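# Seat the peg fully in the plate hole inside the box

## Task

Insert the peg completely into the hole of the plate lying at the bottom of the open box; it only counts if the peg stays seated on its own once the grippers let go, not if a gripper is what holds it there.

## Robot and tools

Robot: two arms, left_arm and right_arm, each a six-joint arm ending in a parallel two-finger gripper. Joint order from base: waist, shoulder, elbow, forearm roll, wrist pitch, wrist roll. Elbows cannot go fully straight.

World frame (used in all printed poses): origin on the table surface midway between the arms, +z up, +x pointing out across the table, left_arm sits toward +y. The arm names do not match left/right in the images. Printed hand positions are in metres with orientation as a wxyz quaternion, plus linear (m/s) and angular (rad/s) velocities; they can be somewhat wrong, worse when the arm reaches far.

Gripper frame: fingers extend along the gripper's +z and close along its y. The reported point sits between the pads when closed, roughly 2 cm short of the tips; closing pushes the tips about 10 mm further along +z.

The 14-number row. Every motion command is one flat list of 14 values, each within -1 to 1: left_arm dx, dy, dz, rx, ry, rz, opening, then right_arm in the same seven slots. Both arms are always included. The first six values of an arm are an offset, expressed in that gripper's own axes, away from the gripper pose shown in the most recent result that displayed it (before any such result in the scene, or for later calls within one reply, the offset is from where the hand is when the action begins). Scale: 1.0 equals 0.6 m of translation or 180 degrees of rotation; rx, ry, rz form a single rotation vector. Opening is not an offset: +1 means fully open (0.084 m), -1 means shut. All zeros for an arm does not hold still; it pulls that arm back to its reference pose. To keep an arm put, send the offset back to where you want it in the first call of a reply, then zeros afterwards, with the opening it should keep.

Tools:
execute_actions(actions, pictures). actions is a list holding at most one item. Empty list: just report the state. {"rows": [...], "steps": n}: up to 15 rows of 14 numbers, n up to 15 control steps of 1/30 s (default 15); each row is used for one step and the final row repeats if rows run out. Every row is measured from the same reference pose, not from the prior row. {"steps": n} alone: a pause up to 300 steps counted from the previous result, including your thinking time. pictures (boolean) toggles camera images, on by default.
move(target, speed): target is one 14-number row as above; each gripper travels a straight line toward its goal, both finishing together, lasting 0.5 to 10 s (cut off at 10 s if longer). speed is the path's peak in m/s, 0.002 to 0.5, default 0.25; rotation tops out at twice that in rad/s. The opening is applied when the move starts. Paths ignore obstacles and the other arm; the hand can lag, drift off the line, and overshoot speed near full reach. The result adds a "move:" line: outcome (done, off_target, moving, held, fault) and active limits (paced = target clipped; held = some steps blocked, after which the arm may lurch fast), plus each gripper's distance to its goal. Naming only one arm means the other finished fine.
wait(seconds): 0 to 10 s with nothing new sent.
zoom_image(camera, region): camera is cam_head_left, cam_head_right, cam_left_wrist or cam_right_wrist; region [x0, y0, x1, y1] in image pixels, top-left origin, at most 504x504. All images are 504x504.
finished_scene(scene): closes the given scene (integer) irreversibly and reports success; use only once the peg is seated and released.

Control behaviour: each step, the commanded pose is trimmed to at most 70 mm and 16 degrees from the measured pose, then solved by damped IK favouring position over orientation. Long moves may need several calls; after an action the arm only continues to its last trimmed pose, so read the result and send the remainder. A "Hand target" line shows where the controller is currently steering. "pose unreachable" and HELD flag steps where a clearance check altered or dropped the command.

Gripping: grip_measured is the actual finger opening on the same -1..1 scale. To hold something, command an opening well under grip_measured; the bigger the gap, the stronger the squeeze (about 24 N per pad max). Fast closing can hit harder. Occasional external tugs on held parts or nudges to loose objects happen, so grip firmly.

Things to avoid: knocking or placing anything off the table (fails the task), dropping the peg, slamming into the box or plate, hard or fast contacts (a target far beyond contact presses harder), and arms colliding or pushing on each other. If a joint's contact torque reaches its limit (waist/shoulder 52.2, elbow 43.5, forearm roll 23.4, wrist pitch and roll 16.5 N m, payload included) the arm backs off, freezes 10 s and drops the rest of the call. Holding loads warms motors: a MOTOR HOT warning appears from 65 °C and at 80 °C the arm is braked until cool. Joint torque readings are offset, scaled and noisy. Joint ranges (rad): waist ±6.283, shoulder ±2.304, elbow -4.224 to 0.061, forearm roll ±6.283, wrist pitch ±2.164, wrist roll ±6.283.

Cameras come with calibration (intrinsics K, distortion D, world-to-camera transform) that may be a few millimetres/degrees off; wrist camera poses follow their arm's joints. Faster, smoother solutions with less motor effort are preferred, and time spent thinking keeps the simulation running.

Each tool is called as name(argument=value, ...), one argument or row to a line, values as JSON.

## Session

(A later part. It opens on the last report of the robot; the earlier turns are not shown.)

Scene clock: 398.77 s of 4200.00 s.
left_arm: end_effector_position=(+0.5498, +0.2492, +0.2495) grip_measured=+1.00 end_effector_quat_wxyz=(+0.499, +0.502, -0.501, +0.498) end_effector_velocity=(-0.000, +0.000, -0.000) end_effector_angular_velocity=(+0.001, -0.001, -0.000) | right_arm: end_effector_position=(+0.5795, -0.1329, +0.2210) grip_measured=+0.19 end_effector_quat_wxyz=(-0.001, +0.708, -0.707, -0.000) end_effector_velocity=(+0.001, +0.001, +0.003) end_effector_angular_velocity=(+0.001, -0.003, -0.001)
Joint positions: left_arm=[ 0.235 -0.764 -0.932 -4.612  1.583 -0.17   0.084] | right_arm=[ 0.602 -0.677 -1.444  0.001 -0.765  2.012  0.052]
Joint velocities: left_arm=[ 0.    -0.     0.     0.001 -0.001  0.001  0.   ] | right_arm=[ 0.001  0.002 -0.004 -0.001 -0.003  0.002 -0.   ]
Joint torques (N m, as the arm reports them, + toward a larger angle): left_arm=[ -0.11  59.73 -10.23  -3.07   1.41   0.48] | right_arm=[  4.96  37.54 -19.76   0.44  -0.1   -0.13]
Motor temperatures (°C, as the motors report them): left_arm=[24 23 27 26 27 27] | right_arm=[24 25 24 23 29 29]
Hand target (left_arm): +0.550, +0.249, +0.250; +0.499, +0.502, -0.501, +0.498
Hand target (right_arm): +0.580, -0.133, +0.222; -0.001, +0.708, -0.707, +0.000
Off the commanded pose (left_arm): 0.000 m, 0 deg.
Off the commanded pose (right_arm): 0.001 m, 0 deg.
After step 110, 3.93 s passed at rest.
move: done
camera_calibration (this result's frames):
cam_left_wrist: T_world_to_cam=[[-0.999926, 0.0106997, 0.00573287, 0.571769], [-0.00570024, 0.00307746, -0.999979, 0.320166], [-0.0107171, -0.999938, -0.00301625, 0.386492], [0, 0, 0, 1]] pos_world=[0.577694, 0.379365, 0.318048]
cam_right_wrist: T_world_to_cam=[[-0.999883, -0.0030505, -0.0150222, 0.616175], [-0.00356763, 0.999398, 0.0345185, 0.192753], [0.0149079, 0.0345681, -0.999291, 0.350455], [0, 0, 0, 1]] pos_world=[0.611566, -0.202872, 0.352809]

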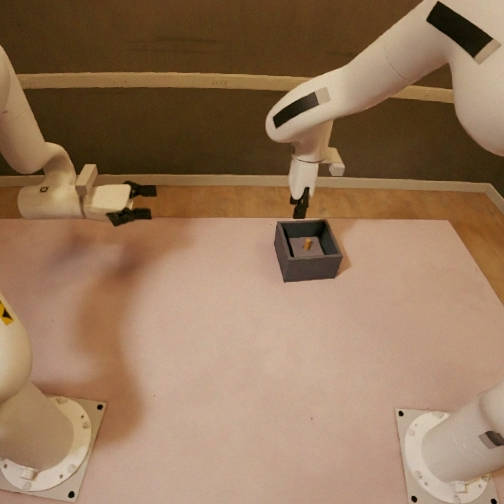

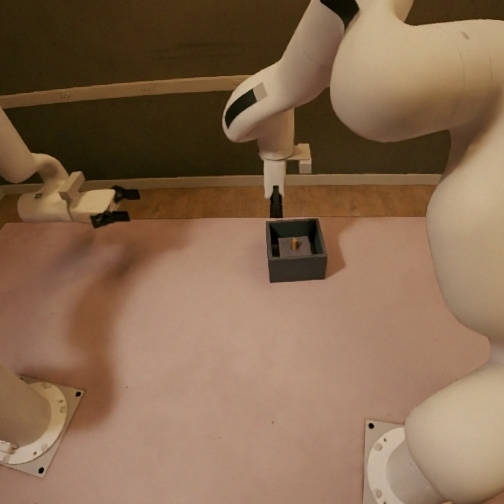

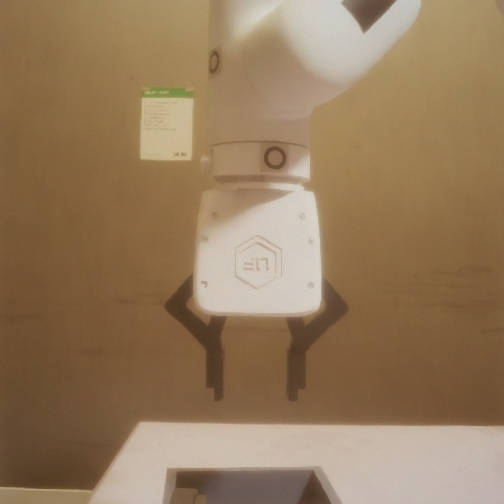

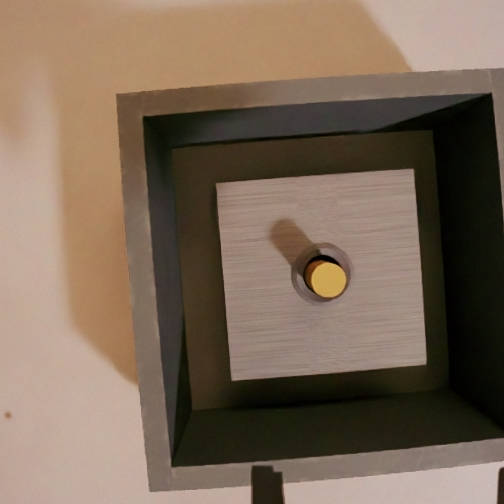

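zoom_image(
  camera="cam_head_left",
  region=[260, 200, 360, 300],
)

zoom_image(
  camera="cam_head_right",
  region=[245, 200, 345, 300],
)

Region (260, 200, 360, 300) of cam_head_left's 504x504 image, scaled by 5.040, with more detail than that image has.

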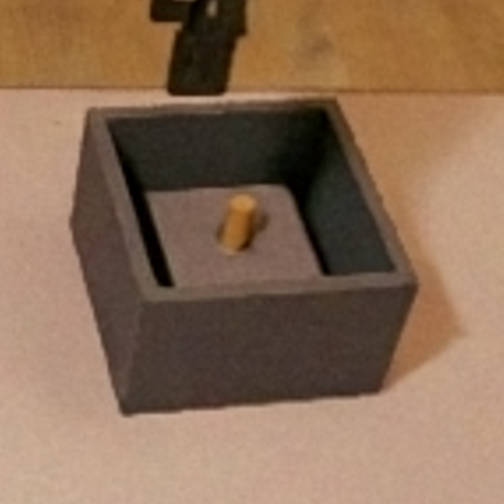

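Region (245, 200, 345, 300) of cam_head_right's 504x504 image, scaled by 5.040, with more detail than that image has.

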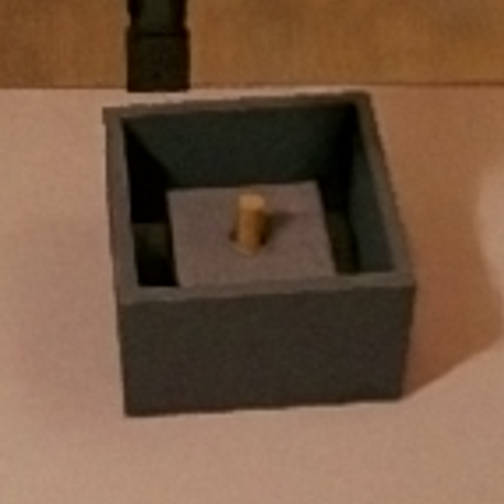

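finished_scene(
  scene=1,
)

The scene is finished: the task was done.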